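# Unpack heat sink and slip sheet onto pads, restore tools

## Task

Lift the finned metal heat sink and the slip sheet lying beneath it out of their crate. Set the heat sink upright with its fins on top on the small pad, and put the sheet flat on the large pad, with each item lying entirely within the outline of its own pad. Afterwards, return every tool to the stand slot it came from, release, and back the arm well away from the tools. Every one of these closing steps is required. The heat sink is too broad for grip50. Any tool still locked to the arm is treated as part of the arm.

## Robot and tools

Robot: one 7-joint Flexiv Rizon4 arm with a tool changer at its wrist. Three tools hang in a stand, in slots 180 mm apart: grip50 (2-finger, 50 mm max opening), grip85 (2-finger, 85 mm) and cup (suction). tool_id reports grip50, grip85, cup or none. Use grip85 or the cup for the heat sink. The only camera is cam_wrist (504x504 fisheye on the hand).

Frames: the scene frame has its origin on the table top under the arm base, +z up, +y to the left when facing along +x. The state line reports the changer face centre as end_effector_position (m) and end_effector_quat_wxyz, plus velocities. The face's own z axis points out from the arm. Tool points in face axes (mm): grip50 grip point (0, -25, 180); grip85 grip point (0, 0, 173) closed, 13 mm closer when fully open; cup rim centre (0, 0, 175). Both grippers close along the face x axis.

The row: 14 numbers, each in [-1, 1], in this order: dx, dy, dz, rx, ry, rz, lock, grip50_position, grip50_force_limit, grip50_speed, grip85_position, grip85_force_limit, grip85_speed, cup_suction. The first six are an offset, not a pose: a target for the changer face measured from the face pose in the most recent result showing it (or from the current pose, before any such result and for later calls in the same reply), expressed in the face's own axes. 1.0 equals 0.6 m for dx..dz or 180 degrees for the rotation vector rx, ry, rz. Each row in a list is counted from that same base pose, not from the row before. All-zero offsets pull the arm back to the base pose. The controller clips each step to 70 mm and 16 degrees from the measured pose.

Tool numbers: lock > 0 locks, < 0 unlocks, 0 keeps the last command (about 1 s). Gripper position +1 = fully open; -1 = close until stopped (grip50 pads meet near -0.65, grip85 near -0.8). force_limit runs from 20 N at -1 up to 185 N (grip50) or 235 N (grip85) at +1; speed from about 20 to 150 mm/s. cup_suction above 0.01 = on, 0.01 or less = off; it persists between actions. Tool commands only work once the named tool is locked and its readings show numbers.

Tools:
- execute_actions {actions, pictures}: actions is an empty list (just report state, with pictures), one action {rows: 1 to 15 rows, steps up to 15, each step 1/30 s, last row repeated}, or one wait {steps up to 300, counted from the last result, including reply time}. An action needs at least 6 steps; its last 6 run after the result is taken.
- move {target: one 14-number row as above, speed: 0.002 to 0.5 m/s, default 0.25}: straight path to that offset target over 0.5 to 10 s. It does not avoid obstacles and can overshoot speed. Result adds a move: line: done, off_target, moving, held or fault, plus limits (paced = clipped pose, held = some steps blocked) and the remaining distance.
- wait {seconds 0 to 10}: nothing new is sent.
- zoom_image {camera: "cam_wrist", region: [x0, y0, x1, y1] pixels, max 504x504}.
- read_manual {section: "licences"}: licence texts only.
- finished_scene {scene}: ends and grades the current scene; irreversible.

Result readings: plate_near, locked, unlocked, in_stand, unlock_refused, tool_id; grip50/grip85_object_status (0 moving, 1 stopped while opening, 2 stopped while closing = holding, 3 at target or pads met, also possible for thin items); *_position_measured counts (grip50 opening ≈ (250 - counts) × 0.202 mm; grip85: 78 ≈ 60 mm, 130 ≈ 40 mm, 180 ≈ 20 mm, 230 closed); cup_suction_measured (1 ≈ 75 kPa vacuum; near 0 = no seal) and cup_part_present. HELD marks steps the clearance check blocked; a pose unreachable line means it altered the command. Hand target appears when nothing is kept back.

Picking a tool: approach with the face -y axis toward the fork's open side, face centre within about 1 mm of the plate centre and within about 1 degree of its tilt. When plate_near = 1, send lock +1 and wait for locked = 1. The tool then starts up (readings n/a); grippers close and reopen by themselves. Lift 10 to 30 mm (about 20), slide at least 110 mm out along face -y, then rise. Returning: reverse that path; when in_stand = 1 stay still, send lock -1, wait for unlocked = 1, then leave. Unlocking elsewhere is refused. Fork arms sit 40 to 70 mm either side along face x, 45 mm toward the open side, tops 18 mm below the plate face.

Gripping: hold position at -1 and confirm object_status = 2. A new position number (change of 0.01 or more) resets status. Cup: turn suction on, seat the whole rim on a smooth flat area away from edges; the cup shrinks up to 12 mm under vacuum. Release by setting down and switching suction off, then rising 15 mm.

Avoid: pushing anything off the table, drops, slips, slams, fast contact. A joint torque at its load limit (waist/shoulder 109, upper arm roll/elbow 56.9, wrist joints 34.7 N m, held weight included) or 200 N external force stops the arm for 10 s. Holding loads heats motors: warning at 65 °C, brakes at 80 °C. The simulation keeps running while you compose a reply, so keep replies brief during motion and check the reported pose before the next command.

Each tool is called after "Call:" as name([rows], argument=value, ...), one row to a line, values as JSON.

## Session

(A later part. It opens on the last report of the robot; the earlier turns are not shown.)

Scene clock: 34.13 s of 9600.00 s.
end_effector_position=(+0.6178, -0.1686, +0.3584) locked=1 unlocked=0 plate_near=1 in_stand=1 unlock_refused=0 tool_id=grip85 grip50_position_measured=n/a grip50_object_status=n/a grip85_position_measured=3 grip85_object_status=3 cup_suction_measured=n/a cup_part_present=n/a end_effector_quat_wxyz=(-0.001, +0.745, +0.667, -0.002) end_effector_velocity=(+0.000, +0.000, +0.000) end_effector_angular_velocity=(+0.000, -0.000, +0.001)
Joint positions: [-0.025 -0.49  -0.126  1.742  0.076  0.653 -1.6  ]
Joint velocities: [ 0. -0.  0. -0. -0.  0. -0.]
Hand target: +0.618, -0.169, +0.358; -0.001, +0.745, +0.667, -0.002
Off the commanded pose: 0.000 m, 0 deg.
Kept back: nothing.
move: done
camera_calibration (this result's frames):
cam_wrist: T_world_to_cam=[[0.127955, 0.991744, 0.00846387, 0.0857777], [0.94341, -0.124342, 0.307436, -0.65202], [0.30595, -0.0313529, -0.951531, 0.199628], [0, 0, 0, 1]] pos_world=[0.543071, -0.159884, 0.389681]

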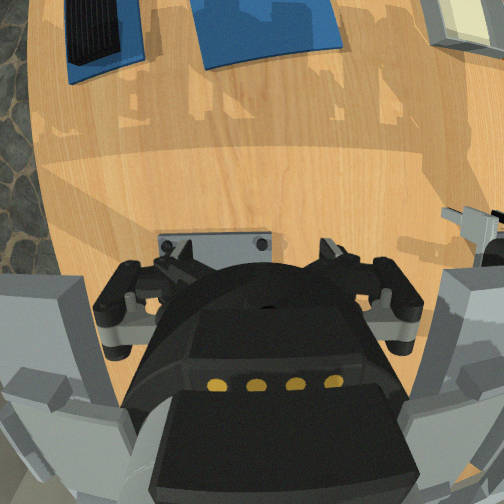

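Call:
execute_actions([
  {"rows":[[0,0,0,0,0,0,-1,1,0,0,1,-0.5,0.5,0]],"steps":15},
])

Call:
execute_actions([
  {"steps":23},
])

Scene clock: 34.53 s of 9600.00 s.
end_effector_position=(+0.6177, -0.1686, +0.3582) locked=0 unlocked=0 plate_near=1 in_stand=1 unlock_refused=0 tool_id=none grip50_position_measured=n/a grip50_object_status=n/a grip85_position_measured=n/a grip85_object_status=n/a cup_suction_measured=n/a cup_part_present=n/a end_effector_quat_wxyz=(-0.001, +0.746, +0.666, -0.002) end_effector_velocity=(-0.000, +0.000, -0.000) end_effector_angular_velocity=(+0.000, +0.000, +0.000)
Joint positions: [-0.025 -0.491 -0.126  1.742  0.076  0.653 -1.6  ]
Joint velocities: [-0. -0.  0.  0. -0.  0. -0.]
Steps of this call (steps 1 to 3: nothing new was sent; steps 4 to 12: the first 9 steps of this action). Readings (end_effector_position | what the end effector reports):
4: (+0.6177, -0.1686, +0.3582) | locked=1 unlocked=0 plate_near=1 in_stand=1 unlock_refused=0 tool_id=grip85 grip50_position_measured=n/a grip50_object_status=n/a grip85_position_measured=3 grip85_object_status=3 cup_suction_measured=n/a cup_part_present=n/a
5: (+0.6177, -0.1686, +0.3582) | locked=1 unlocked=0 plate_near=1 in_stand=1 unlock_refused=0 tool_id=grip85 grip50_position_measured=n/a grip50_object_status=n/a grip85_position_measured=3 grip85_object_status=3 cup_suction_measured=n/a cup_part_present=n/a
7: (+0.6177, -0.1686, +0.3582) | locked=1 unlocked=0 plate_near=1 in_stand=1 unlock_refused=0 tool_id=grip85 grip50_position_measured=n/a grip50_object_status=n/a grip85_position_measured=3 grip85_object_status=3 cup_suction_measured=n/a cup_part_present=n/a
11: (+0.6177, -0.1686, +0.3582) | locked=0 unlocked=0 plate_near=1 in_stand=1 unlock_refused=0 tool_id=none grip50_position_measured=n/a grip50_object_status=n/a grip85_position_measured=n/a grip85_object_status=n/a cup_suction_measured=n/a cup_part_present=n/a
12: the state above

Scene clock: 35.30 s of 9600.00 s.
end_effector_position=(+0.6177, -0.1686, +0.3582) locked=0 unlocked=1 plate_near=1 in_stand=1 unlock_refused=0 tool_id=none grip50_position_measured=n/a grip50_object_status=n/a grip85_position_measured=n/a grip85_object_status=n/a cup_suction_measured=n/a cup_part_present=n/a end_effector_quat_wxyz=(-0.001, +0.746, +0.666, -0.002) end_effector_velocity=(-0.000, -0.000, +0.000) end_effector_angular_velocity=(-0.000, +0.000, -0.000)
Joint positions: [-0.025 -0.491 -0.126  1.742  0.076  0.653 -1.6  ]
Joint velocities: [-0.  0.  0. -0. -0. -0. -0.]
Hand target: +0.618, -0.169, +0.358; -0.001, +0.745, +0.667, -0.002
Off the commanded pose: 0.000 m, 0 deg.
Kept back: nothing.
Steps of this call (steps 1 to 6: the last 6 steps of your previous action; steps 7 to 23: nothing new was sent). Readings (end_effector_position | what the end effector reports):
1: (+0.6177, -0.1686, +0.3582) | locked=0 unlocked=0 plate_near=1 in_stand=1 unlock_refused=0 tool_id=none grip50_position_measured=n/a grip50_object_status=n/a grip85_position_measured=n/a grip85_object_status=n/a cup_suction_measured=n/a cup_part_present=n/a
2: (+0.6177, -0.1686, +0.3582) | locked=0 unlocked=0 plate_near=1 in_stand=1 unlock_refused=0 tool_id=none grip50_position_measured=n/a grip50_object_status=n/a grip85_position_measured=n/a grip85_object_status=n/a cup_suction_measured=n/a cup_part_present=n/a
4: (+0.6177, -0.1686, +0.3582) | locked=0 unlocked=0 plate_near=1 in_stand=1 unlock_refused=0 tool_id=none grip50_position_measured=n/a grip50_object_status=n/a grip85_position_measured=n/a grip85_object_status=n/a cup_suction_measured=n/a cup_part_present=n/a
8: (+0.6177, -0.1686, +0.3582) | locked=0 unlocked=0 plate_near=1 in_stand=1 unlock_refused=0 tool_id=none grip50_position_measured=n/a grip50_object_status=n/a grip85_position_measured=n/a grip85_object_status=n/a cup_suction_measured=n/a cup_part_present=n/a
23: the state above

Call:
move(target=[0,0,-0.1667,0,0,0,0,1,0,0,1,-0.5,0.5,0], speed=0.25)

Call:
zoom_image(camera="cam_wrist", region=[180,230,340,390])

Call:
move(target=[0.6,0,0,0,0,0,0,1,0,0,1,-0.5,0.5,0], speed=0.5)

Call:
zoom_image(camera="cam_wrist", region=[180,230,340,390])

Scene clock: 36.37 s of 9600.00 s.
end_effector_position=(+0.6182, -0.1684, +0.4583) locked=0 unlocked=1 plate_near=0 in_stand=0 unlock_refused=0 tool_id=none grip50_position_measured=n/a grip50_object_status=n/a grip85_position_measured=n/a grip85_object_status=n/a cup_suction_measured=n/a cup_part_present=n/a end_effector_quat_wxyz=(-0.001, +0.745, +0.667, -0.002) end_effector_velocity=(+0.000, +0.000, +0.000) end_effector_angular_velocity=(+0.000, -0.000, -0.000)
Joint positions: [-0.024 -0.367 -0.131  1.638  0.052  0.427 -1.585]
Joint velocities: [ 0.  0. -0. -0.  0.  0.  0.]
Hand target: +0.618, -0.168, +0.458; -0.001, +0.745, +0.667, -0.002
Off the commanded pose: 0.000 m, 0 deg.
Kept back: nothing.
move: done
camera_calibration (this result's frames):
cam_wrist: T_world_to_cam=[[0.127821, 0.991762, 0.0084169, 0.0847003], [0.943486, -0.124207, 0.307256, -0.682996], [0.30577, -0.0313325, -0.95159, 0.294679], [0, 0, 0, 1]] pos_world=[0.543467, -0.159602, 0.489555]

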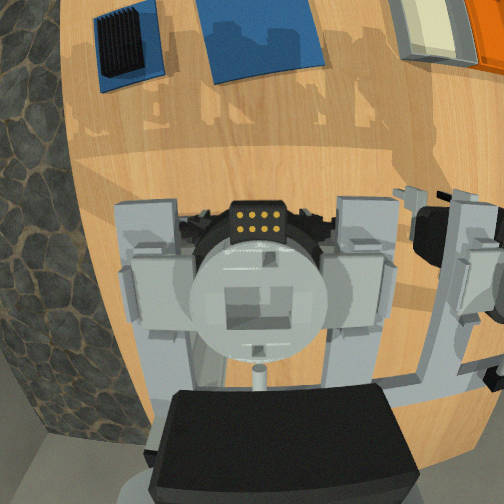

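Region (180, 230, 340, 390) of cam_wrist's 504x504 image, scaled by 3.150, with more detail than that image has.

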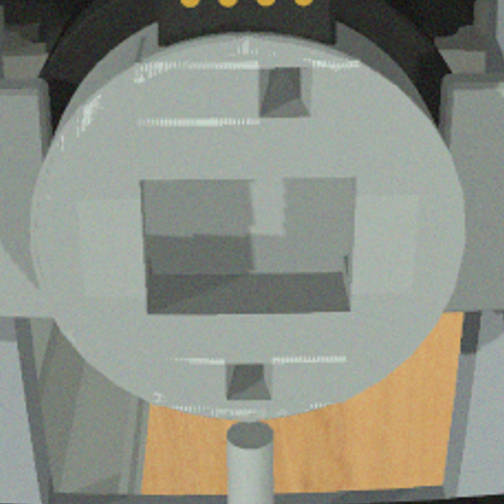

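Scene clock: 37.63 s of 9600.00 s.
end_effector_position=(+0.6580, +0.1892, +0.4570) locked=0 unlocked=1 plate_near=0 in_stand=0 unlock_refused=0 tool_id=none grip50_position_measured=n/a grip50_object_status=n/a grip85_position_measured=n/a grip85_object_status=n/a cup_suction_measured=n/a cup_part_present=n/a end_effector_quat_wxyz=(+0.000, +0.745, +0.667, -0.003) end_effector_velocity=(+0.000, +0.000, +0.000) end_effector_angular_velocity=(-0.000, -0.000, +0.000)
Joint positions: [ 0.38  -0.484  0.029  1.468 -0.014  0.377 -1.007]
Joint velocities: [ 0.  0. -0.  0. -0.  0. -0.]
Hand target: +0.658, +0.189, +0.457; +0.000, +0.745, +0.667, -0.003
Off the commanded pose: 0.001 m, 0 deg.
Kept back: nothing.
move: done
camera_calibration (this result's frames):
cam_wrist: T_world_to_cam=[[0.127602, 0.991808, 0.00580689, -0.273615], [0.943498, -0.123188, 0.307629, -0.676143], [0.305824, -0.0337753, -0.951489, 0.292798], [0, 0, 0, 1]] pos_world=[0.583309, 0.19797, 0.488184]

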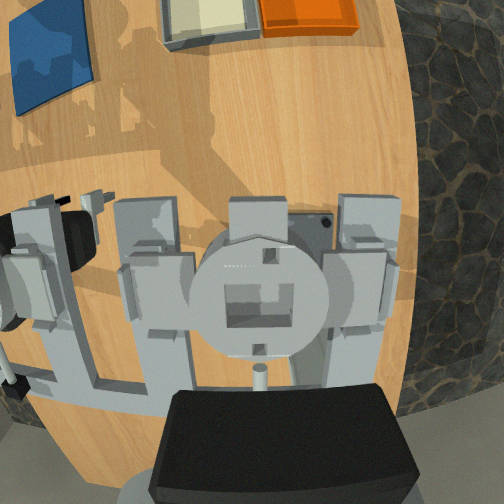

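Region (180, 230, 340, 390) of cam_wrist's 504x504 image, scaled by 3.150, with more detail than that image has.

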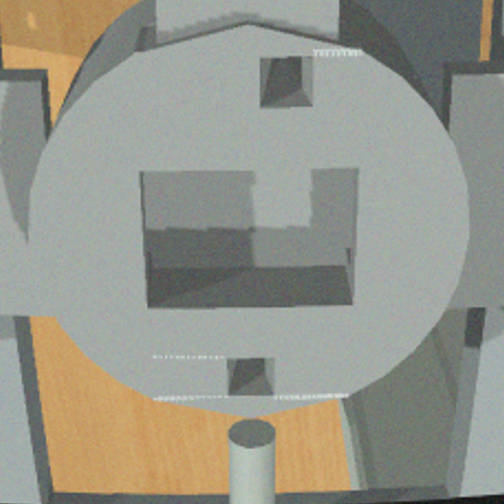

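Call:
move(target=[0.0002,-0.0035,0.125,0,0,0,0,1,0,0,1,-0.5,0.5,0], speed=0.25)

Call:
move(target=[0,0,0.0405,0,0,0,0,1,0,0,1,-0.5,0.5,0], speed=0.03)

Scene clock: 38.70 s of 9600.00 s.
end_effector_position=(+0.6556, +0.1891, +0.3818) locked=0 unlocked=1 plate_near=0 in_stand=0 unlock_refused=0 tool_id=none grip50_position_measured=n/a grip50_object_status=n/a grip85_position_measured=n/a grip85_object_status=n/a cup_suction_measured=n/a cup_part_present=n/a end_effector_quat_wxyz=(+0.000, +0.745, +0.667, -0.003) end_effector_velocity=(-0.000, -0.000, +0.000) end_effector_angular_velocity=(+0.000, +0.000, -0.000)
Joint positions: [ 0.383 -0.555  0.026  1.567 -0.015  0.547 -1.004]
Joint velocities: [ 0.  0. -0.  0.  0. -0.  0.]
Hand target: +0.656, +0.189, +0.382; +0.000, +0.745, +0.667, -0.003
Off the commanded pose: 0.000 m, 0 deg.
Kept back: nothing.
move: done
camera_calibration (this result's frames):
cam_wrist: T_world_to_cam=[[0.127641, 0.991804, 0.00579053, -0.272783], [0.943621, -0.123234, 0.307236, -0.650659], [0.305431, -0.0337517, -0.951616, 0.222364], [0, 0, 0, 1]] pos_world=[0.580876, 0.197869, 0.41309]

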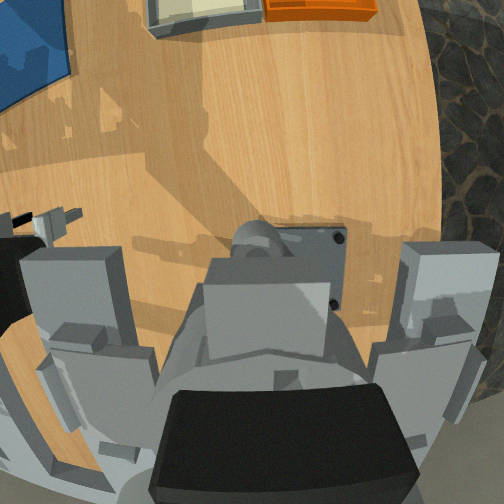

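Scene clock: 39.73 s of 9600.00 s.
end_effector_position=(+0.6557, +0.1890, +0.3581) locked=0 unlocked=1 plate_near=1 in_stand=1 unlock_refused=0 tool_id=none grip50_position_measured=n/a grip50_object_status=n/a grip85_position_measured=n/a grip85_object_status=n/a cup_suction_measured=n/a cup_part_present=n/a end_effector_quat_wxyz=(+0.000, +0.745, +0.667, -0.003) end_effector_velocity=(+0.000, -0.000, -0.000) end_effector_angular_velocity=(-0.000, -0.000, +0.000)
Joint positions: [ 0.384 -0.585  0.025  1.588 -0.016  0.599 -1.004]
Joint velocities: [ 0.  0. -0.  0. -0. -0.  0.]
Hand target: +0.655, +0.189, +0.358; +0.000, +0.745, +0.667, -0.003
Off the commanded pose: 0.001 m, 0 deg.
Kept back: nothing.
move: done
camera_calibration (this result's frames):
cam_wrist: T_world_to_cam=[[0.127621, 0.991802, 0.00646993, -0.272807], [0.943322, -0.123392, 0.308086, -0.643552], [0.306359, -0.0332149, -0.951336, 0.198915], [0, 0, 0, 1]] pos_world=[0.580954, 0.197768, 0.38927]

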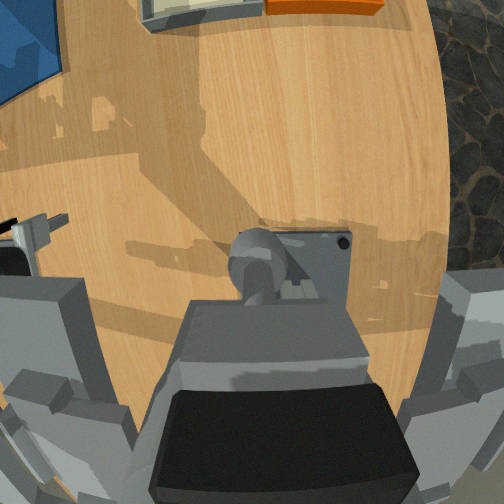

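Call:
execute_actions([
  {"rows":[[0,0,0,0,0,0,1,1,0,0,1,-0.5,0.5,0]],"steps":15},
])

Call:
execute_actions([
  {"steps":23},
])

Scene clock: 40.23 s of 9600.00 s.
end_effector_position=(+0.6557, +0.1890, +0.3581) locked=0 unlocked=0 plate_near=1 in_stand=1 unlock_refused=0 tool_id=none grip50_position_measured=n/a grip50_object_status=n/a grip85_position_measured=n/a grip85_object_status=n/a cup_suction_measured=n/a cup_part_present=n/a end_effector_quat_wxyz=(+0.000, +0.745, +0.667, -0.003) end_effector_velocity=(-0.000, -0.000, -0.000) end_effector_angular_velocity=(-0.001, +0.001, +0.000)
Joint positions: [ 0.384 -0.585  0.025  1.588 -0.016  0.599 -1.004]
Joint velocities: [-0.     0.     0.     0.    -0.    -0.001 -0.   ]
Steps of this call (steps 1 to 6: nothing new was sent; steps 7 to 15: the first 9 steps of this action). Readings (end_effector_position | what the end effector reports):
7: (+0.6557, +0.1890, +0.3581) | locked=0 unlocked=0 plate_near=1 in_stand=1 unlock_refused=0 tool_id=none grip50_position_measured=n/a grip50_object_status=n/a grip85_position_measured=n/a grip85_object_status=n/a cup_suction_measured=n/a cup_part_present=n/a
8: (+0.6557, +0.1890, +0.3581) | locked=0 unlocked=0 plate_near=1 in_stand=1 unlock_refused=0 tool_id=none grip50_position_measured=n/a grip50_object_status=n/a grip85_position_measured=n/a grip85_object_status=n/a cup_suction_measured=n/a cup_part_present=n/a
10: (+0.6557, +0.1890, +0.3581) | locked=0 unlocked=0 plate_near=1 in_stand=1 unlock_refused=0 tool_id=none grip50_position_measured=n/a grip50_object_status=n/a grip85_position_measured=n/a grip85_object_status=n/a cup_suction_measured=n/a cup_part_present=n/a
14: (+0.6557, +0.1890, +0.3581) | locked=0 unlocked=0 plate_near=1 in_stand=1 unlock_refused=0 tool_id=none grip50_position_measured=n/a grip50_object_status=n/a grip85_position_measured=n/a grip85_object_status=n/a cup_suction_measured=n/a cup_part_present=n/a
15: the state above

Scene clock: 41.00 s of 9600.00 s.
end_effector_position=(+0.6558, +0.1890, +0.3584) locked=1 unlocked=0 plate_near=1 in_stand=1 unlock_refused=0 tool_id=cup grip50_position_measured=n/a grip50_object_status=n/a grip85_position_measured=n/a grip85_object_status=n/a cup_suction_measured=n/a cup_part_present=n/a end_effector_quat_wxyz=(+0.000, +0.745, +0.667, -0.003) end_effector_velocity=(+0.000, +0.000, +0.000) end_effector_angular_velocity=(-0.000, -0.000, +0.001)
Joint positions: [ 0.384 -0.585  0.025  1.588 -0.016  0.599 -1.004]
Joint velocities: [ 0.     0.     0.     0.    -0.001  0.     0.   ]
Hand target: +0.656, +0.189, +0.358; +0.000, +0.745, +0.667, -0.003
Off the commanded pose: 0.000 m, 0 deg.
Kept back: nothing.
Steps of this call (steps 1 to 6: the last 6 steps of your previous action; steps 7 to 23: nothing new was sent). Readings (end_effector_position | what the end effector reports):
1: (+0.6557, +0.1890, +0.3581) | locked=0 unlocked=0 plate_near=1 in_stand=1 unlock_refused=0 tool_id=none grip50_position_measured=n/a grip50_object_status=n/a grip85_position_measured=n/a grip85_object_status=n/a cup_suction_measured=n/a cup_part_present=n/a
2: (+0.6557, +0.1890, +0.3581) | locked=0 unlocked=0 plate_near=1 in_stand=1 unlock_refused=0 tool_id=none grip50_position_measured=n/a grip50_object_status=n/a grip85_position_measured=n/a grip85_object_status=n/a cup_suction_measured=n/a cup_part_present=n/a
4: (+0.6557, +0.1890, +0.3581) | locked=0 unlocked=0 plate_near=1 in_stand=1 unlock_refused=0 tool_id=none grip50_position_measured=n/a grip50_object_status=n/a grip85_position_measured=n/a grip85_object_status=n/a cup_suction_measured=n/a cup_part_present=n/a
8: (+0.6557, +0.1890, +0.3581) | locked=0 unlocked=0 plate_near=1 in_stand=1 unlock_refused=0 tool_id=none grip50_position_measured=n/a grip50_object_status=n/a grip85_position_measured=n/a grip85_object_status=n/a cup_suction_measured=n/a cup_part_present=n/a
23: the state above

Call:
move(target=[0,0,-0.0333,0,0,0,0,1,0,0,1,-0.5,1,0], speed=0.1)

Call:
move(target=[0,-0.36,0,0,0,0,0,1,0,0,1,-0.5,1,0], speed=0.3)

Scene clock: 42.07 s of 9600.00 s.
end_effector_position=(+0.6559, +0.1892, +0.3785) locked=1 unlocked=0 plate_near=1 in_stand=0 unlock_refused=0 tool_id=cup grip50_position_measured=n/a grip50_object_status=n/a grip85_position_measured=n/a grip85_object_status=n/a cup_suction_measured=0.00 cup_part_present=0 end_effector_quat_wxyz=(+0.001, +0.745, +0.667, -0.002) end_effector_velocity=(+0.000, +0.000, +0.000) end_effector_angular_velocity=(+0.001, -0.000, -0.000)
Joint positions: [ 0.383 -0.56   0.026  1.57  -0.016  0.557 -1.004]
Joint velocities: [ 0.     0.    -0.    -0.     0.001  0.    -0.   ]
Hand target: +0.656, +0.189, +0.378; +0.000, +0.745, +0.667, -0.003
Off the commanded pose: 0.000 m, 0 deg.
Kept back: nothing.
move: done
camera_calibration (this result's frames):
cam_wrist: T_world_to_cam=[[0.127612, 0.9918, 0.00692008, -0.273325], [0.94298, -0.123487, 0.309096, -0.650194], [0.307416, -0.0329188, -0.951006, 0.217441], [0, 0, 0, 1]] pos_world=[0.581155, 0.197951, 0.409651]

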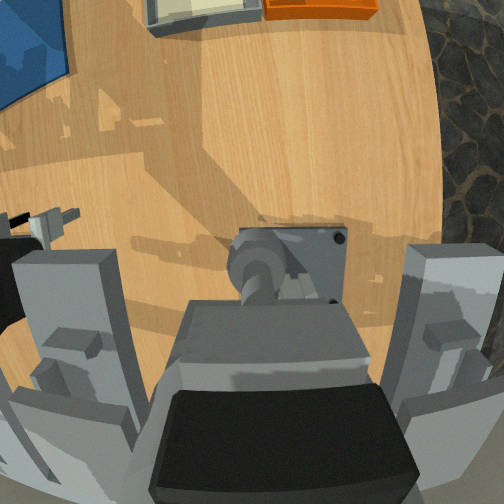

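Scene clock: 43.20 s of 9600.00 s.
end_effector_position=(+0.4410, +0.2127, +0.3786) locked=1 unlocked=0 plate_near=1 in_stand=0 unlock_refused=0 tool_id=cup grip50_position_measured=n/a grip50_object_status=n/a grip85_position_measured=n/a grip85_object_status=n/a cup_suction_measured=0.00 cup_part_present=0 end_effector_quat_wxyz=(+0.001, +0.745, +0.667, -0.003) end_effector_velocity=(+0.000, -0.000, -0.000) end_effector_angular_velocity=(-0.001, +0.000, -0.000)
Joint positions: [ 0.486 -0.157  0.155  2.175 -0.034  0.757 -0.756]
Joint velocities: [-0.    -0.001 -0.     0.    -0.     0.     0.   ]
Hand target: +0.441, +0.213, +0.379; +0.001, +0.745, +0.667, -0.003
Off the commanded pose: 0.001 m, 0 deg.
Kept back: nothing.
move: done
camera_calibration (this result's frames):
cam_wrist: T_world_to_cam=[[0.127243, 0.991856, 0.00554817, -0.268588], [0.94283, -0.122687, 0.309869, -0.445022], [0.308026, -0.0341978, -0.950763, 0.284268], [0, 0, 0, 1]] pos_world=[0.366195, 0.221524, 0.409661]

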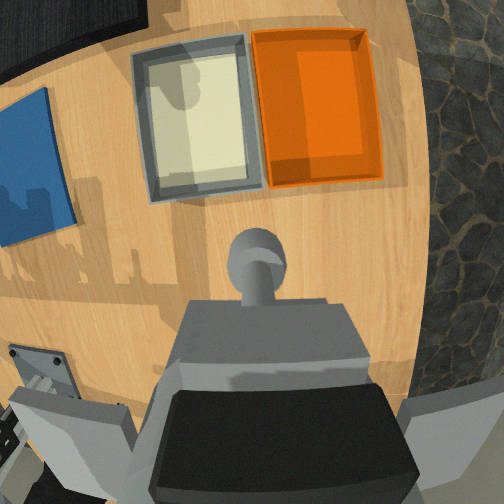

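Call:
move(target=[-0.1104,-0.1318,0.29,0,0,-0.0206,0,1,0,0,1,-0.5,1,0], speed=0.3)

Scene clock: 44.57 s of 9600.00 s.
end_effector_position=(+0.3547, +0.1547, +0.2055) locked=1 unlocked=0 plate_near=1 in_stand=0 unlock_refused=0 tool_id=cup grip50_position_measured=n/a grip50_object_status=n/a grip85_position_measured=n/a grip85_object_status=n/a cup_suction_measured=0.00 cup_part_present=0 end_effector_quat_wxyz=(+0.001, +0.723, +0.691, -0.003) end_effector_velocity=(+0.000, -0.000, +0.000) end_effector_angular_velocity=(+0.001, -0.001, -0.001)
Joint positions: [ 0.567 -0.463  0.042  2.581 -0.185  1.468 -0.694]
Joint velocities: [-0.     0.001  0.     0.     0.    -0.    -0.   ]
Hand target: +0.355, +0.155, +0.206; +0.001, +0.723, +0.690, -0.003
Off the commanded pose: 0.000 m, 0 deg.
Kept back: nothing.
move: done
camera_calibration (this result's frames):
cam_wrist: T_world_to_cam=[[0.0627119, 0.998015, 0.00585127, -0.177247], [0.948959, -0.0614431, 0.309357, -0.328758], [0.309102, -0.0138477, -0.950928, 0.140782], [0, 0, 0, 1]] pos_world=[0.279577, 0.158645, 0.236614]

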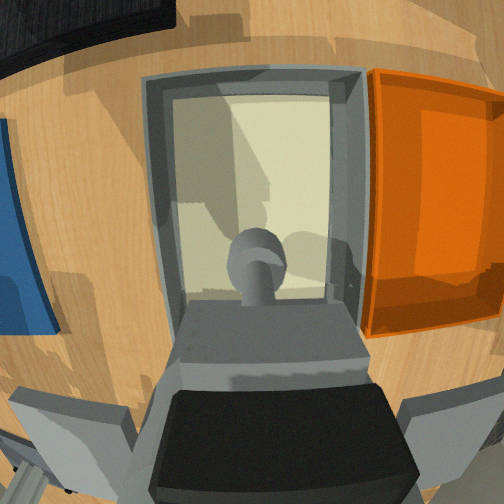

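Call:
move(target=[0,0,0.042,0,0,0,0,1,0,0,1,-0.5,1,1], speed=0.04)

Scene clock: 45.67 s of 9600.00 s.
end_effector_position=(+0.3546, +0.1545, +0.1803) locked=1 unlocked=0 plate_near=1 in_stand=0 unlock_refused=0 tool_id=cup grip50_position_measured=n/a grip50_object_status=n/a grip85_position_measured=n/a grip85_object_status=n/a cup_suction_measured=0.00 cup_part_present=0 end_effector_quat_wxyz=(+0.001, +0.723, +0.691, -0.003) end_effector_velocity=(+0.000, -0.000, +0.000) end_effector_angular_velocity=(+0.000, -0.000, -0.000)
Joint positions: [ 0.601 -0.56   0.003  2.576 -0.191  1.562 -0.688]
Joint velocities: [-0.     0.001  0.    -0.    -0.    -0.001 -0.   ]
Hand target: +0.355, +0.155, +0.180; +0.001, +0.723, +0.691, -0.003
Off the commanded pose: 0.000 m, 0 deg.
Kept back: nothing.
move: done
camera_calibration (this result's frames):
cam_wrist: T_world_to_cam=[[0.062695, 0.998017, 0.00561518, -0.176821], [0.949099, -0.0613602, 0.308945, -0.320809], [0.308677, -0.01404, -0.951063, 0.117064], [0, 0, 0, 1]] pos_world=[0.279431, 0.158429, 0.21144]

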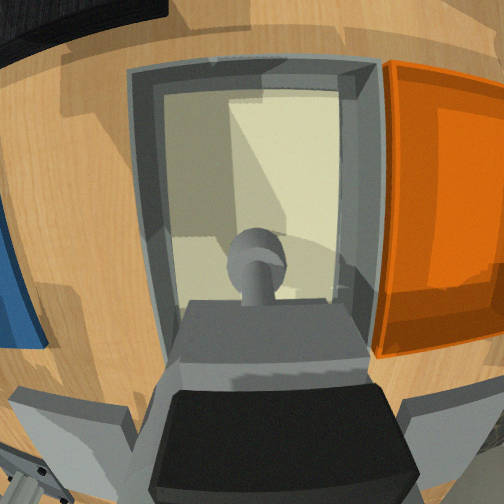

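Call:
move(target=[0,0,0.006,0,0,0,0,1,0,0,1,-0.5,1,1], speed=0.02)

Scene clock: 46.60 s of 9600.00 s.
end_effector_position=(+0.3545, +0.1544, +0.1767) locked=1 unlocked=0 plate_near=1 in_stand=0 unlock_refused=0 tool_id=cup grip50_position_measured=n/a grip50_object_status=n/a grip85_position_measured=n/a grip85_object_status=n/a cup_suction_measured=1.00 cup_part_present=1 end_effector_quat_wxyz=(+0.001, +0.723, +0.691, -0.003) end_effector_velocity=(-0.000, +0.000, -0.000) end_effector_angular_velocity=(-0.000, +0.000, +0.001)
Joint positions: [ 0.605 -0.574 -0.001  2.574 -0.191  1.574 -0.688]
Joint velocities: [ 0.    -0.    -0.     0.    -0.001 -0.     0.   ]
Hand target: +0.355, +0.154, +0.177; +0.001, +0.723, +0.691, -0.003
Off the commanded pose: 0.000 m, 0 deg.
Kept back: nothing.
move: done
camera_calibration (this result's frames):
cam_wrist: T_world_to_cam=[[0.062554, 0.998027, 0.0054768, -0.17663], [0.949196, -0.0611873, 0.30868, -0.319601], [0.308406, -0.0141106, -0.95115, 0.113799], [0, 0, 0, 1]] pos_world=[0.279316, 0.158332, 0.207862]

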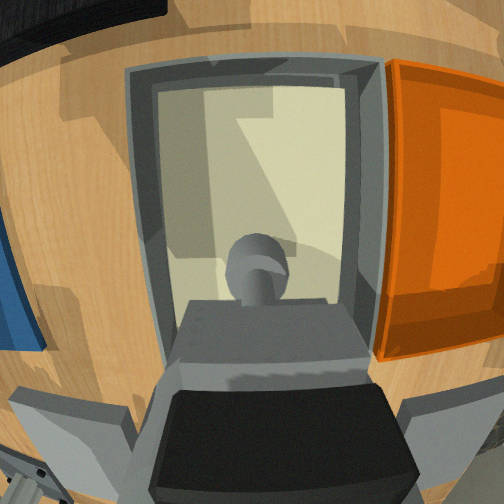

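Call:
move(target=[0.004,0,-0.115,0,0,0,0,1,0,0,1,-0.5,1,1], speed=0.15)

Scene clock: 47.67 s of 9600.00 s.
end_effector_position=(+0.3547, +0.1572, +0.2455) locked=1 unlocked=0 plate_near=1 in_stand=0 unlock_refused=0 tool_id=cup grip50_position_measured=n/a grip50_object_status=n/a grip85_position_measured=n/a grip85_object_status=n/a cup_suction_measured=1.00 cup_part_present=1 end_effector_quat_wxyz=(+0.001, +0.723, +0.691, -0.003) end_effector_velocity=(-0.000, -0.000, -0.001) end_effector_angular_velocity=(-0.001, +0.001, +0.000)
Joint positions: [ 0.516 -0.318  0.117  2.565 -0.139  1.304 -0.722]
Joint velocities: [-0.    -0.002 -0.     0.    -0.     0.     0.   ]
Hand target: +0.355, +0.157, +0.245; +0.001, +0.723, +0.691, -0.003
Off the commanded pose: 0.000 m, 0 deg.
Kept back: nothing.
move: done
camera_calibration (this result's frames):
cam_wrist: T_world_to_cam=[[0.062439, 0.998034, 0.00552099, -0.179752], [0.94912, -0.0610879, 0.308933, -0.340968], [0.308662, -0.0140494, -0.951068, 0.179042], [0, 0, 0, 1]] pos_world=[0.279579, 0.161085, 0.27661]

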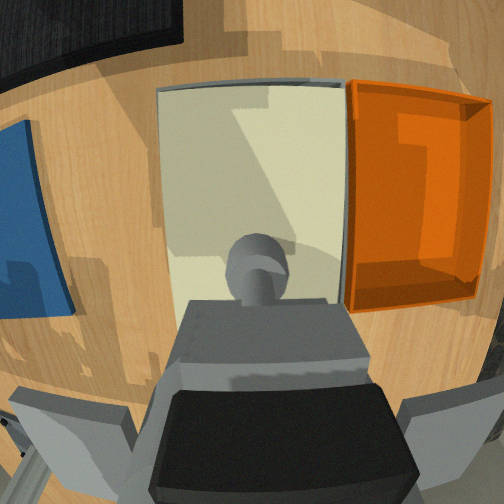

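Call:
move(target=[-0.4723,0.0395,0.045,0,0,-0.038,0,1,0,0,1,-0.5,1,1], speed=0.3)

Scene clock: 49.40 s of 9600.00 s.
end_effector_position=(+0.3652, -0.1256, +0.2194) locked=1 unlocked=0 plate_near=1 in_stand=0 unlock_refused=0 tool_id=cup grip50_position_measured=n/a grip50_object_status=n/a grip85_position_measured=n/a grip85_object_status=n/a cup_suction_measured=1.00 cup_part_present=1 end_effector_quat_wxyz=(-0.001, +0.681, +0.732, -0.002) end_effector_velocity=(+0.000, +0.001, -0.000) end_effector_angular_velocity=(+0.000, +0.001, +0.002)
Joint positions: [-0.174 -0.414  0.057  2.575 -0.134  1.413 -1.591]
Joint velocities: [ 0.002  0.     0.    -0.    -0.    -0.001  0.   ]
Hand target: +0.365, -0.125, +0.219; -0.001, +0.681, +0.733, -0.002
Off the commanded pose: 0.002 m, 0 deg.
Kept back: nothing.
move: done
camera_calibration (this result's frames):
cam_wrist: T_world_to_cam=[[-0.0564154, 0.998358, 0.00997818, 0.144405], [0.950083, 0.0506106, 0.307864, -0.346229], [0.306853, 0.0268484, -0.951378, 0.152892], [0, 0, 0, 1]] pos_world=[0.290178, -0.13075, 0.250609]

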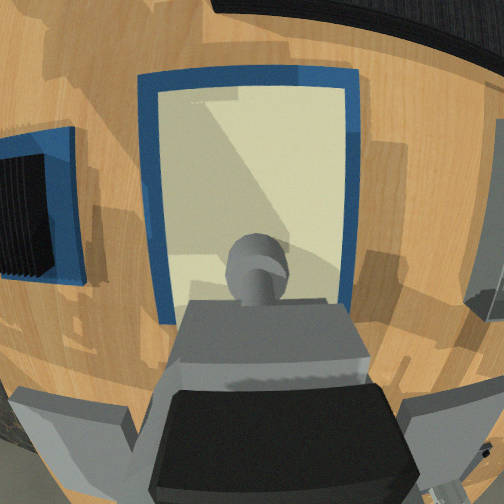

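Call:
move(target=[-0.003,0,0.0725,0,0,0,0,1,0,0,1,-0.5,1,1], speed=0.05)

Scene clock: 50.77 s of 9600.00 s.
end_effector_position=(+0.3651, -0.1275, +0.1760) locked=1 unlocked=0 plate_near=1 in_stand=0 unlock_refused=0 tool_id=cup grip50_position_measured=n/a grip50_object_status=n/a grip85_position_measured=n/a grip85_object_status=n/a cup_suction_measured=1.00 cup_part_present=1 end_effector_quat_wxyz=(-0.001, +0.681, +0.732, -0.002) end_effector_velocity=(+0.000, +0.000, +0.000) end_effector_angular_velocity=(-0.000, +0.000, +0.001)
Joint positions: [-0.132 -0.581  0.004  2.565 -0.146  1.571 -1.586]
Joint velocities: [ 0.     0.001  0.    -0.    -0.    -0.001 -0.   ]
Hand target: +0.365, -0.127, +0.176; -0.001, +0.681, +0.732, -0.002
Off the commanded pose: 0.000 m, 0 deg.
Kept back: nothing.
move: done
camera_calibration (this result's frames):
cam_wrist: T_world_to_cam=[[-0.0561139, 0.998372, 0.0102219, 0.146548], [0.950227, 0.0502597, 0.307478, -0.33268], [0.306464, 0.0269669, -0.9515, 0.111853], [0, 0, 0, 1]] pos_world=[0.290066, -0.132605, 0.207222]

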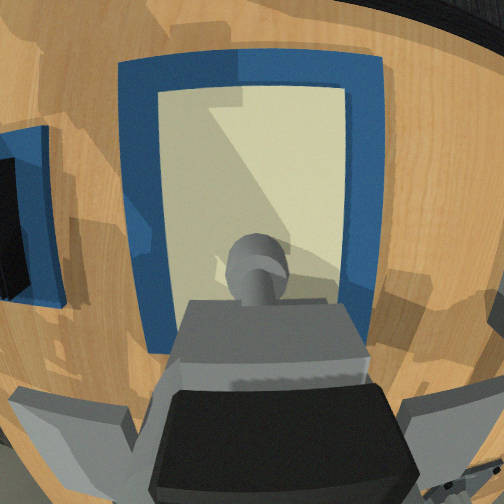

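Call:
move(target=[0,0,0.005,0,0,0,0,1,0,0,1,-0.5,1,1], speed=0.01)

Scene clock: 51.70 s of 9600.00 s.
end_effector_position=(+0.3650, -0.1275, +0.1731) locked=1 unlocked=0 plate_near=1 in_stand=0 unlock_refused=0 tool_id=cup grip50_position_measured=n/a grip50_object_status=n/a grip85_position_measured=n/a grip85_object_status=n/a cup_suction_measured=1.00 cup_part_present=1 end_effector_quat_wxyz=(-0.001, +0.681, +0.732, -0.002) end_effector_velocity=(-0.000, -0.000, -0.000) end_effector_angular_velocity=(-0.000, +0.000, -0.001)
Joint positions: [-0.13  -0.592  0.001  2.563 -0.146  1.581 -1.586]
Joint velocities: [-0.  0. -0.  0.  0. -0.  0.]
Hand target: +0.365, -0.127, +0.173; -0.001, +0.681, +0.732, -0.002
Off the commanded pose: 0.000 m, 0 deg.
Kept back: nothing.
move: done
camera_calibration (this result's frames):
cam_wrist: T_world_to_cam=[[-0.0562027, 0.998366, 0.0103059, 0.146589], [0.950177, 0.0503144, 0.307623, -0.331741], [0.306602, 0.0270817, -0.951453, 0.10908], [0, 0, 0, 1]] pos_world=[0.290007, -0.132612, 0.204325]

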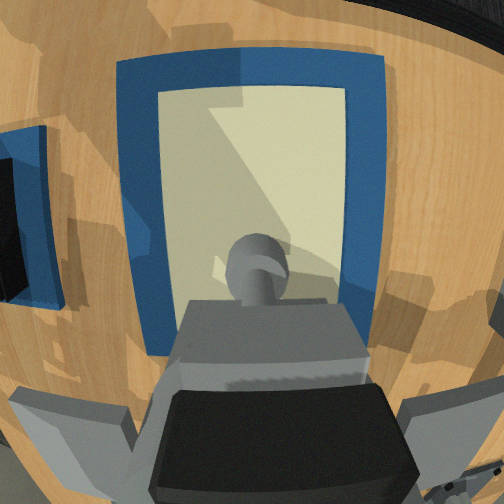

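Essentially down. Release, then rise.

Call:
execute_actions([
  {"rows":[[0,0,0,0,0,0,0,1,0,0,1,-0.5,1,0]],"steps":12},
])

Call:
move(target=[0,0,-0.05,0,0,0,0,1,0,0,1,-0.5,1,0], speed=0.08)

Scene clock: 52.17 s of 9600.00 s.
end_effector_position=(+0.3654, -0.1275, +0.1736) locked=1 unlocked=0 plate_near=1 in_stand=0 unlock_refused=0 tool_id=cup grip50_position_measured=n/a grip50_object_status=n/a grip85_position_measured=n/a grip85_object_status=n/a cup_suction_measured=0.00 cup_part_present=0 end_effector_quat_wxyz=(-0.000, +0.681, +0.732, -0.001) end_effector_velocity=(-0.000, +0.000, -0.000) end_effector_angular_velocity=(-0.000, +0.000, +0.000)
Joint positions: [-0.13  -0.591  0.001  2.563 -0.145  1.582 -1.586]
Joint velocities: [ 0.  0.  0.  0. -0. -0.  0.]
Steps of this call (steps 1 to 8: nothing new was sent; steps 9 to 14: the first 6 steps of this action). Readings (end_effector_position | what the end effector reports):
9: (+0.3651, -0.1275, +0.1731) | locked=1 unlocked=0 plate_near=1 in_stand=0 unlock_refused=0 tool_id=cup grip50_position_measured=n/a grip50_object_status=n/a grip85_position_measured=n/a grip85_object_status=n/a cup_suction_measured=0.71 cup_part_present=1
10: (+0.3652, -0.1275, +0.1734) | locked=1 unlocked=0 plate_near=1 in_stand=0 unlock_refused=0 tool_id=cup grip50_position_measured=n/a grip50_object_status=n/a grip85_position_measured=n/a grip85_object_status=n/a cup_suction_measured=0.05 cup_part_present=0
12: (+0.3654, -0.1275, +0.1736) | locked=1 unlocked=0 plate_near=1 in_stand=0 unlock_refused=0 tool_id=cup grip50_position_measured=n/a grip50_object_status=n/a grip85_position_measured=n/a grip85_object_status=n/a cup_suction_measured=0.00 cup_part_present=0
14: the state above

Scene clock: 53.13 s of 9600.00 s.
end_effector_position=(+0.3655, -0.1274, +0.2035) locked=1 unlocked=0 plate_near=1 in_stand=0 unlock_refused=0 tool_id=cup grip50_position_measured=n/a grip50_object_status=n/a grip85_position_measured=n/a grip85_object_status=n/a cup_suction_measured=0.00 cup_part_present=0 end_effector_quat_wxyz=(-0.000, +0.681, +0.732, -0.001) end_effector_velocity=(-0.000, -0.000, -0.000) end_effector_angular_velocity=(+0.000, +0.001, -0.002)
Joint positions: [-0.161 -0.475  0.034  2.574 -0.144  1.475 -1.589]
Joint velocities: [-0.001 -0.001 -0.     0.     0.    -0.     0.   ]
Hand target: +0.365, -0.127, +0.203; -0.000, +0.681, +0.732, -0.001
Off your previous action's commanded pose: 0.001 m, 0 deg at its last step (step 6 of this call).
Off the commanded pose: 0.000 m, 0 deg.
Kept back: nothing.
move: done
camera_calibration (this result's frames):
cam_wrist: T_world_to_cam=[[-0.0561907, 0.99837, 0.00998481, 0.146346], [0.949589, 0.0503506, 0.309427, -0.341659], [0.30842, 0.0268684, -0.950871, 0.137073], [0, 0, 0, 1]] pos_world=[0.290383, -0.132588, 0.234597]

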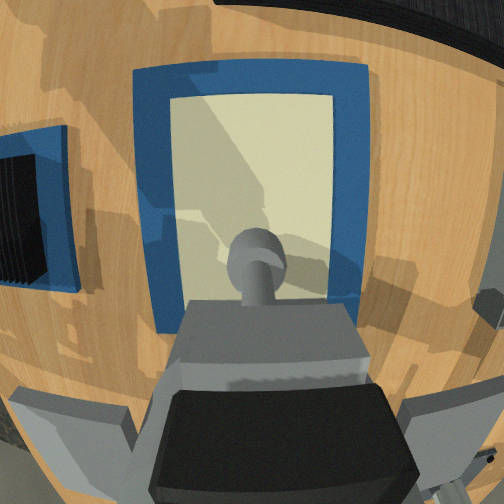

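Call:
move(target=[0.531,0.3077,-0.293,0,0,0.0586,0,1,0,0,1,-0.5,1,0], speed=0.45)

Scene clock: 54.80 s of 9600.00 s.
end_effector_position=(+0.5264, +0.2037, +0.3777) locked=1 unlocked=0 plate_near=1 in_stand=0 unlock_refused=0 tool_id=cup grip50_position_measured=n/a grip50_object_status=n/a grip85_position_measured=n/a grip85_object_status=n/a cup_suction_measured=0.00 cup_part_present=0 end_effector_quat_wxyz=(+0.001, +0.745, +0.667, -0.002) end_effector_velocity=(-0.000, +0.000, +0.000) end_effector_angular_velocity=(-0.000, +0.000, +0.000)
Joint positions: [ 0.313 -0.332  0.229  1.955 -0.097  0.704 -0.826]
Joint velocities: [ 0.  0.  0. -0.  0. -0. -0.]
Hand target: +0.526, +0.204, +0.378; +0.001, +0.745, +0.667, -0.002
Off the commanded pose: 0.001 m, 0 deg.
Kept back: nothing.
move: done
camera_calibration (this result's frames):
cam_wrist: T_world_to_cam=[[0.126912, 0.991893, 0.00644416, -0.270646], [0.942781, -0.122643, 0.310036, -0.526477], [0.308313, -0.0332719, -0.950703, 0.256354], [0, 0, 0, 1]] pos_world=[0.451664, 0.212413, 0.408687]

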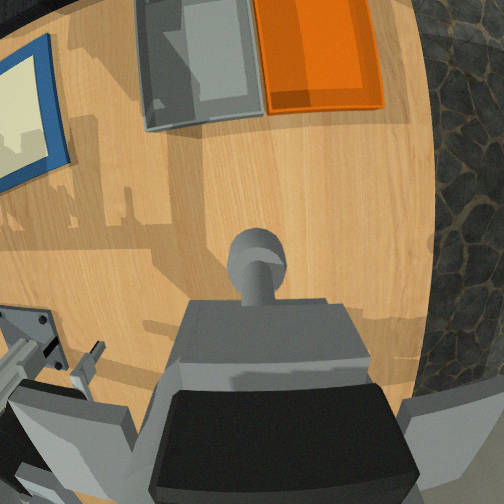

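Call:
move(target=[0,0.2168,-0.0016,0,0,0,0,1,0,0,1,-0.5,1,0], speed=0.2)

Scene clock: 56.03 s of 9600.00 s.
end_effector_position=(+0.6560, +0.1894, +0.3786) locked=1 unlocked=0 plate_near=1 in_stand=0 unlock_refused=0 tool_id=cup grip50_position_measured=n/a grip50_object_status=n/a grip85_position_measured=n/a grip85_object_status=n/a cup_suction_measured=0.00 cup_part_present=0 end_effector_quat_wxyz=(+0.001, +0.745, +0.667, -0.002) end_effector_velocity=(+0.000, -0.000, +0.001) end_effector_angular_velocity=(-0.000, -0.001, +0.000)
Joint positions: [ 0.276 -0.574  0.161  1.566 -0.103  0.559 -0.952]
Joint velocities: [-0.     0.001 -0.     0.    -0.001  0.     0.   ]
Hand target: +0.656, +0.190, +0.379; +0.001, +0.745, +0.667, -0.002
Off the commanded pose: 0.000 m, 0 deg.
Kept back: nothing.
move: done
camera_calibration (this result's frames):
cam_wrist: T_world_to_cam=[[0.127097, 0.991865, 0.00705886, -0.273307], [0.942827, -0.123017, 0.309747, -0.650519], [0.308096, -0.0327125, -0.950793, 0.216944], [0, 0, 0, 1]] pos_world=[0.581224, 0.198155, 0.409695]

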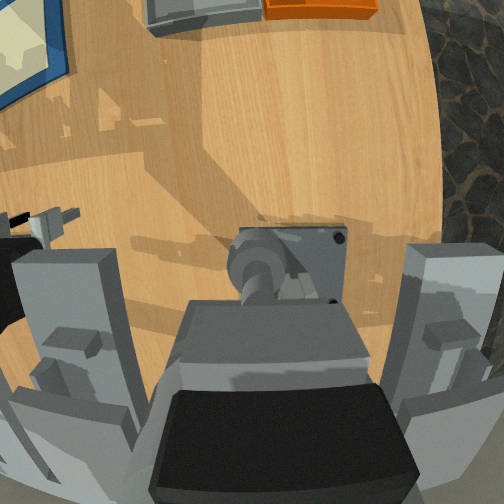

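Call:
move(target=[-0.0004,-0.0002,0.034,0,0,0,0,1,0,0,1,-0.5,0.5,0], speed=0.04)

Call:
execute_actions([
  {"rows":[[0,0,0,0,0,0,-1,1,0,0,1,-0.5,0.5,0]],"steps":15},
])

Call:
execute_actions([
  {"steps":23},
])

Scene clock: 57.00 s of 9600.00 s.
end_effector_position=(+0.6559, +0.1891, +0.3585) locked=1 unlocked=0 plate_near=1 in_stand=1 unlock_refused=0 tool_id=cup grip50_position_measured=n/a grip50_object_status=n/a grip85_position_measured=n/a grip85_object_status=n/a cup_suction_measured=0.00 cup_part_present=0 end_effector_quat_wxyz=(+0.001, +0.745, +0.667, -0.002) end_effector_velocity=(-0.000, -0.000, -0.000) end_effector_angular_velocity=(-0.000, +0.000, -0.000)
Joint positions: [ 0.278 -0.599  0.158  1.585 -0.107  0.604 -0.949]
Joint velocities: [-0. -0.  0. -0. -0. -0.  0.]
Hand target: +0.656, +0.189, +0.358; +0.001, +0.745, +0.667, -0.002
Off the commanded pose: 0.000 m, 0 deg.
Kept back: nothing.
move: done
camera_calibration (this result's frames):
cam_wrist: T_world_to_cam=[[0.127139, 0.991857, 0.00749178, -0.273018], [0.942674, -0.123177, 0.31015, -0.644277], [0.308547, -0.0323699, -0.950658, 0.197379], [0, 0, 0, 1]] pos_world=[0.581154, 0.197824, 0.389508]

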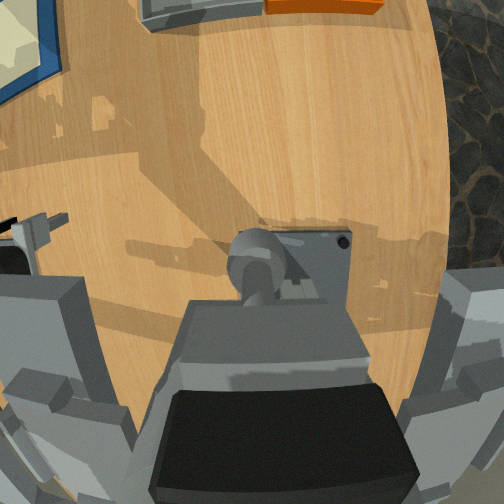

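Scene clock: 57.30 s of 9600.00 s.
end_effector_position=(+0.6559, +0.1891, +0.3583) locked=0 unlocked=0 plate_near=1 in_stand=1 unlock_refused=0 tool_id=none grip50_position_measured=n/a grip50_object_status=n/a grip85_position_measured=n/a grip85_object_status=n/a cup_suction_measured=n/a cup_part_present=n/a end_effector_quat_wxyz=(+0.001, +0.745, +0.667, -0.002) end_effector_velocity=(+0.000, -0.000, -0.000) end_effector_angular_velocity=(+0.000, +0.000, -0.000)
Joint positions: [ 0.278 -0.599  0.157  1.585 -0.107  0.603 -0.949]
Joint velocities: [-0. -0. -0.  0.  0.  0. -0.]
Steps of this call (steps 1 to 9: the first 9 steps of this action). Readings (end_effector_position | what the end effector reports):
1: (+0.6559, +0.1891, +0.3583) | locked=1 unlocked=0 plate_near=1 in_stand=1 unlock_refused=0 tool_id=cup grip50_position_measured=n/a grip50_object_status=n/a grip85_position_measured=n/a grip85_object_status=n/a cup_suction_measured=0.00 cup_part_present=0
2: (+0.6559, +0.1891, +0.3583) | locked=1 unlocked=0 plate_near=1 in_stand=1 unlock_refused=0 tool_id=cup grip50_position_measured=n/a grip50_object_status=n/a grip85_position_measured=n/a grip85_object_status=n/a cup_suction_measured=0.00 cup_part_present=0
4: (+0.6559, +0.1891, +0.3583) | locked=1 unlocked=0 plate_near=1 in_stand=1 unlock_refused=0 tool_id=cup grip50_position_measured=n/a grip50_object_status=n/a grip85_position_measured=n/a grip85_object_status=n/a cup_suction_measured=0.00 cup_part_present=0
8: (+0.6559, +0.1891, +0.3583) | locked=0 unlocked=0 plate_near=1 in_stand=1 unlock_refused=0 tool_id=none grip50_position_measured=n/a grip50_object_status=n/a grip85_position_measured=n/a grip85_object_status=n/a cup_suction_measured=n/a cup_part_present=n/a
9: the state above

Scene clock: 58.07 s of 9600.00 s.
end_effector_position=(+0.6559, +0.1891, +0.3583) locked=0 unlocked=1 plate_near=1 in_stand=1 unlock_refused=0 tool_id=none grip50_position_measured=n/a grip50_object_status=n/a grip85_position_measured=n/a grip85_object_status=n/a cup_suction_measured=n/a cup_part_present=n/a end_effector_quat_wxyz=(+0.001, +0.745, +0.667, -0.002) end_effector_velocity=(-0.000, +0.000, -0.000) end_effector_angular_velocity=(-0.000, +0.001, +0.000)
Joint positions: [ 0.278 -0.599  0.158  1.585 -0.107  0.603 -0.949]
Joint velocities: [ 0.    -0.     0.    -0.    -0.    -0.001 -0.   ]
Hand target: +0.656, +0.189, +0.358; +0.001, +0.745, +0.667, -0.002
Off the commanded pose: 0.000 m, 0 deg.
Kept back: nothing.
Steps of this call (steps 1 to 6: the last 6 steps of your previous action; steps 7 to 23: nothing new was sent). Readings (end_effector_position | what the end effector reports):
1: (+0.6559, +0.1891, +0.3583) | locked=0 unlocked=0 plate_near=1 in_stand=1 unlock_refused=0 tool_id=none grip50_position_measured=n/a grip50_object_status=n/a grip85_position_measured=n/a grip85_object_status=n/a cup_suction_measured=n/a cup_part_present=n/a
2: (+0.6559, +0.1891, +0.3583) | locked=0 unlocked=0 plate_near=1 in_stand=1 unlock_refused=0 tool_id=none grip50_position_measured=n/a grip50_object_status=n/a grip85_position_measured=n/a grip85_object_status=n/a cup_suction_measured=n/a cup_part_present=n/a
4: (+0.6559, +0.1891, +0.3583) | locked=0 unlocked=0 plate_near=1 in_stand=1 unlock_refused=0 tool_id=none grip50_position_measured=n/a grip50_object_status=n/a grip85_position_measured=n/a grip85_object_status=n/a cup_suction_measured=n/a cup_part_present=n/a
8: (+0.6559, +0.1891, +0.3583) | locked=0 unlocked=0 plate_near=1 in_stand=1 unlock_refused=0 tool_id=none grip50_position_measured=n/a grip50_object_status=n/a grip85_position_measured=n/a grip85_object_status=n/a cup_suction_measured=n/a cup_part_present=n/a
23: the state above

Call:
move(target=[0,0,-0.06,0,0,0,0,1,0,0,1,-0.5,0.5,0], speed=0.15)

Call:
move(target=[-0.35,-0.33,-0.33,0,0,0,0,1,0,0,1,-0.5,0.5,0], speed=0.5)

Scene clock: 59.00 s of 9600.00 s.
end_effector_position=(+0.6560, +0.1893, +0.3945) locked=0 unlocked=1 plate_near=0 in_stand=0 unlock_refused=0 tool_id=none grip50_position_measured=n/a grip50_object_status=n/a grip85_position_measured=n/a grip85_object_status=n/a cup_suction_measured=n/a cup_part_present=n/a end_effector_quat_wxyz=(+0.001, +0.745, +0.667, -0.002) end_effector_velocity=(+0.000, -0.000, -0.000) end_effector_angular_velocity=(-0.000, +0.000, +0.000)
Joint positions: [ 0.274 -0.556  0.164  1.55  -0.1    0.526 -0.954]
Joint velocities: [-0. -0.  0. -0. -0. -0. -0.]
Hand target: +0.656, +0.189, +0.394; +0.001, +0.745, +0.667, -0.002
Off the commanded pose: 0.000 m, 0 deg.
Kept back: nothing.
move: done
camera_calibration (this result's frames):
cam_wrist: T_world_to_cam=[[0.127159, 0.991854, 0.00750882, -0.27353], [0.942615, -0.123196, 0.310321, -0.655499], [0.308718, -0.0323821, -0.950602, 0.231482], [0, 0, 0, 1]] pos_world=[0.581203, 0.198043, 0.425516]

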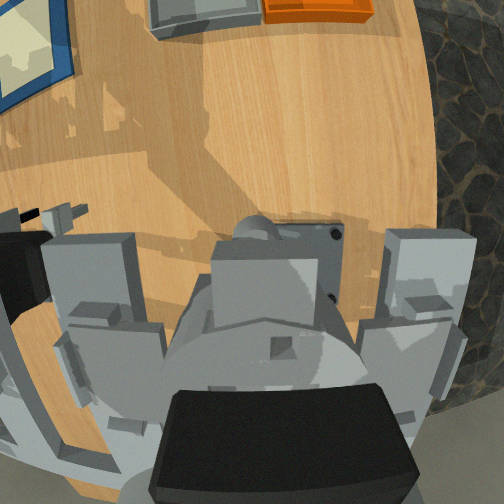

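Scene clock: 60.30 s of 9600.00 s.
end_effector_position=(+0.4362, +0.0030, +0.5927) locked=0 unlocked=1 plate_near=0 in_stand=0 unlock_refused=0 tool_id=none grip50_position_measured=n/a grip50_object_status=n/a grip85_position_measured=n/a grip85_object_status=n/a cup_suction_measured=n/a cup_part_present=n/a end_effector_quat_wxyz=(+0.001, +0.745, +0.667, -0.002) end_effector_velocity=(+0.000, -0.000, +0.000) end_effector_angular_velocity=(-0.001, -0.001, +0.001)
Joint positions: [ 0.047  0.203  0.153  1.923  0.031  0.15  -1.226]
Joint velocities: [ 0.    -0.     0.     0.    -0.001  0.001 -0.   ]
Hand target: +0.436, +0.003, +0.593; +0.001, +0.745, +0.667, -0.002
Off the commanded pose: 0.001 m, 0 deg.
Kept back: nothing.
move: done; limits=paced
camera_calibration (this result's frames):
cam_wrist: T_world_to_cam=[[0.127422, 0.99182, 0.00758016, -0.0624866], [0.94251, -0.123461, 0.310535, -0.53289], [0.30893, -0.0324246, -0.950532, 0.481601], [0, 0, 0, 1]] pos_world=[0.361436, 0.0118002, 0.623731]

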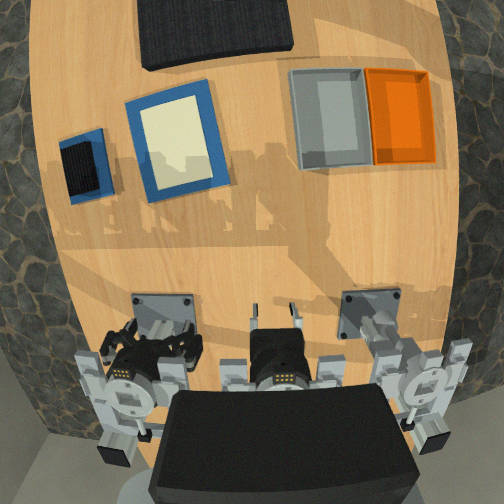

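Call:
zoom_image(camera="cam_wrist", region=[40,60,240,220])

Region (40, 60, 240, 220) of cam_wrist's 504x504 image, scaled by 2.520, with more detail than that image has; it fills the top 403 rows of this view, and the rest is white.

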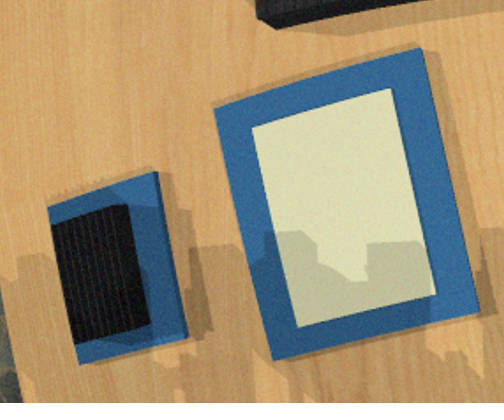

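Call:
finished_scene(scene=1)

The scene is finished: the task was done.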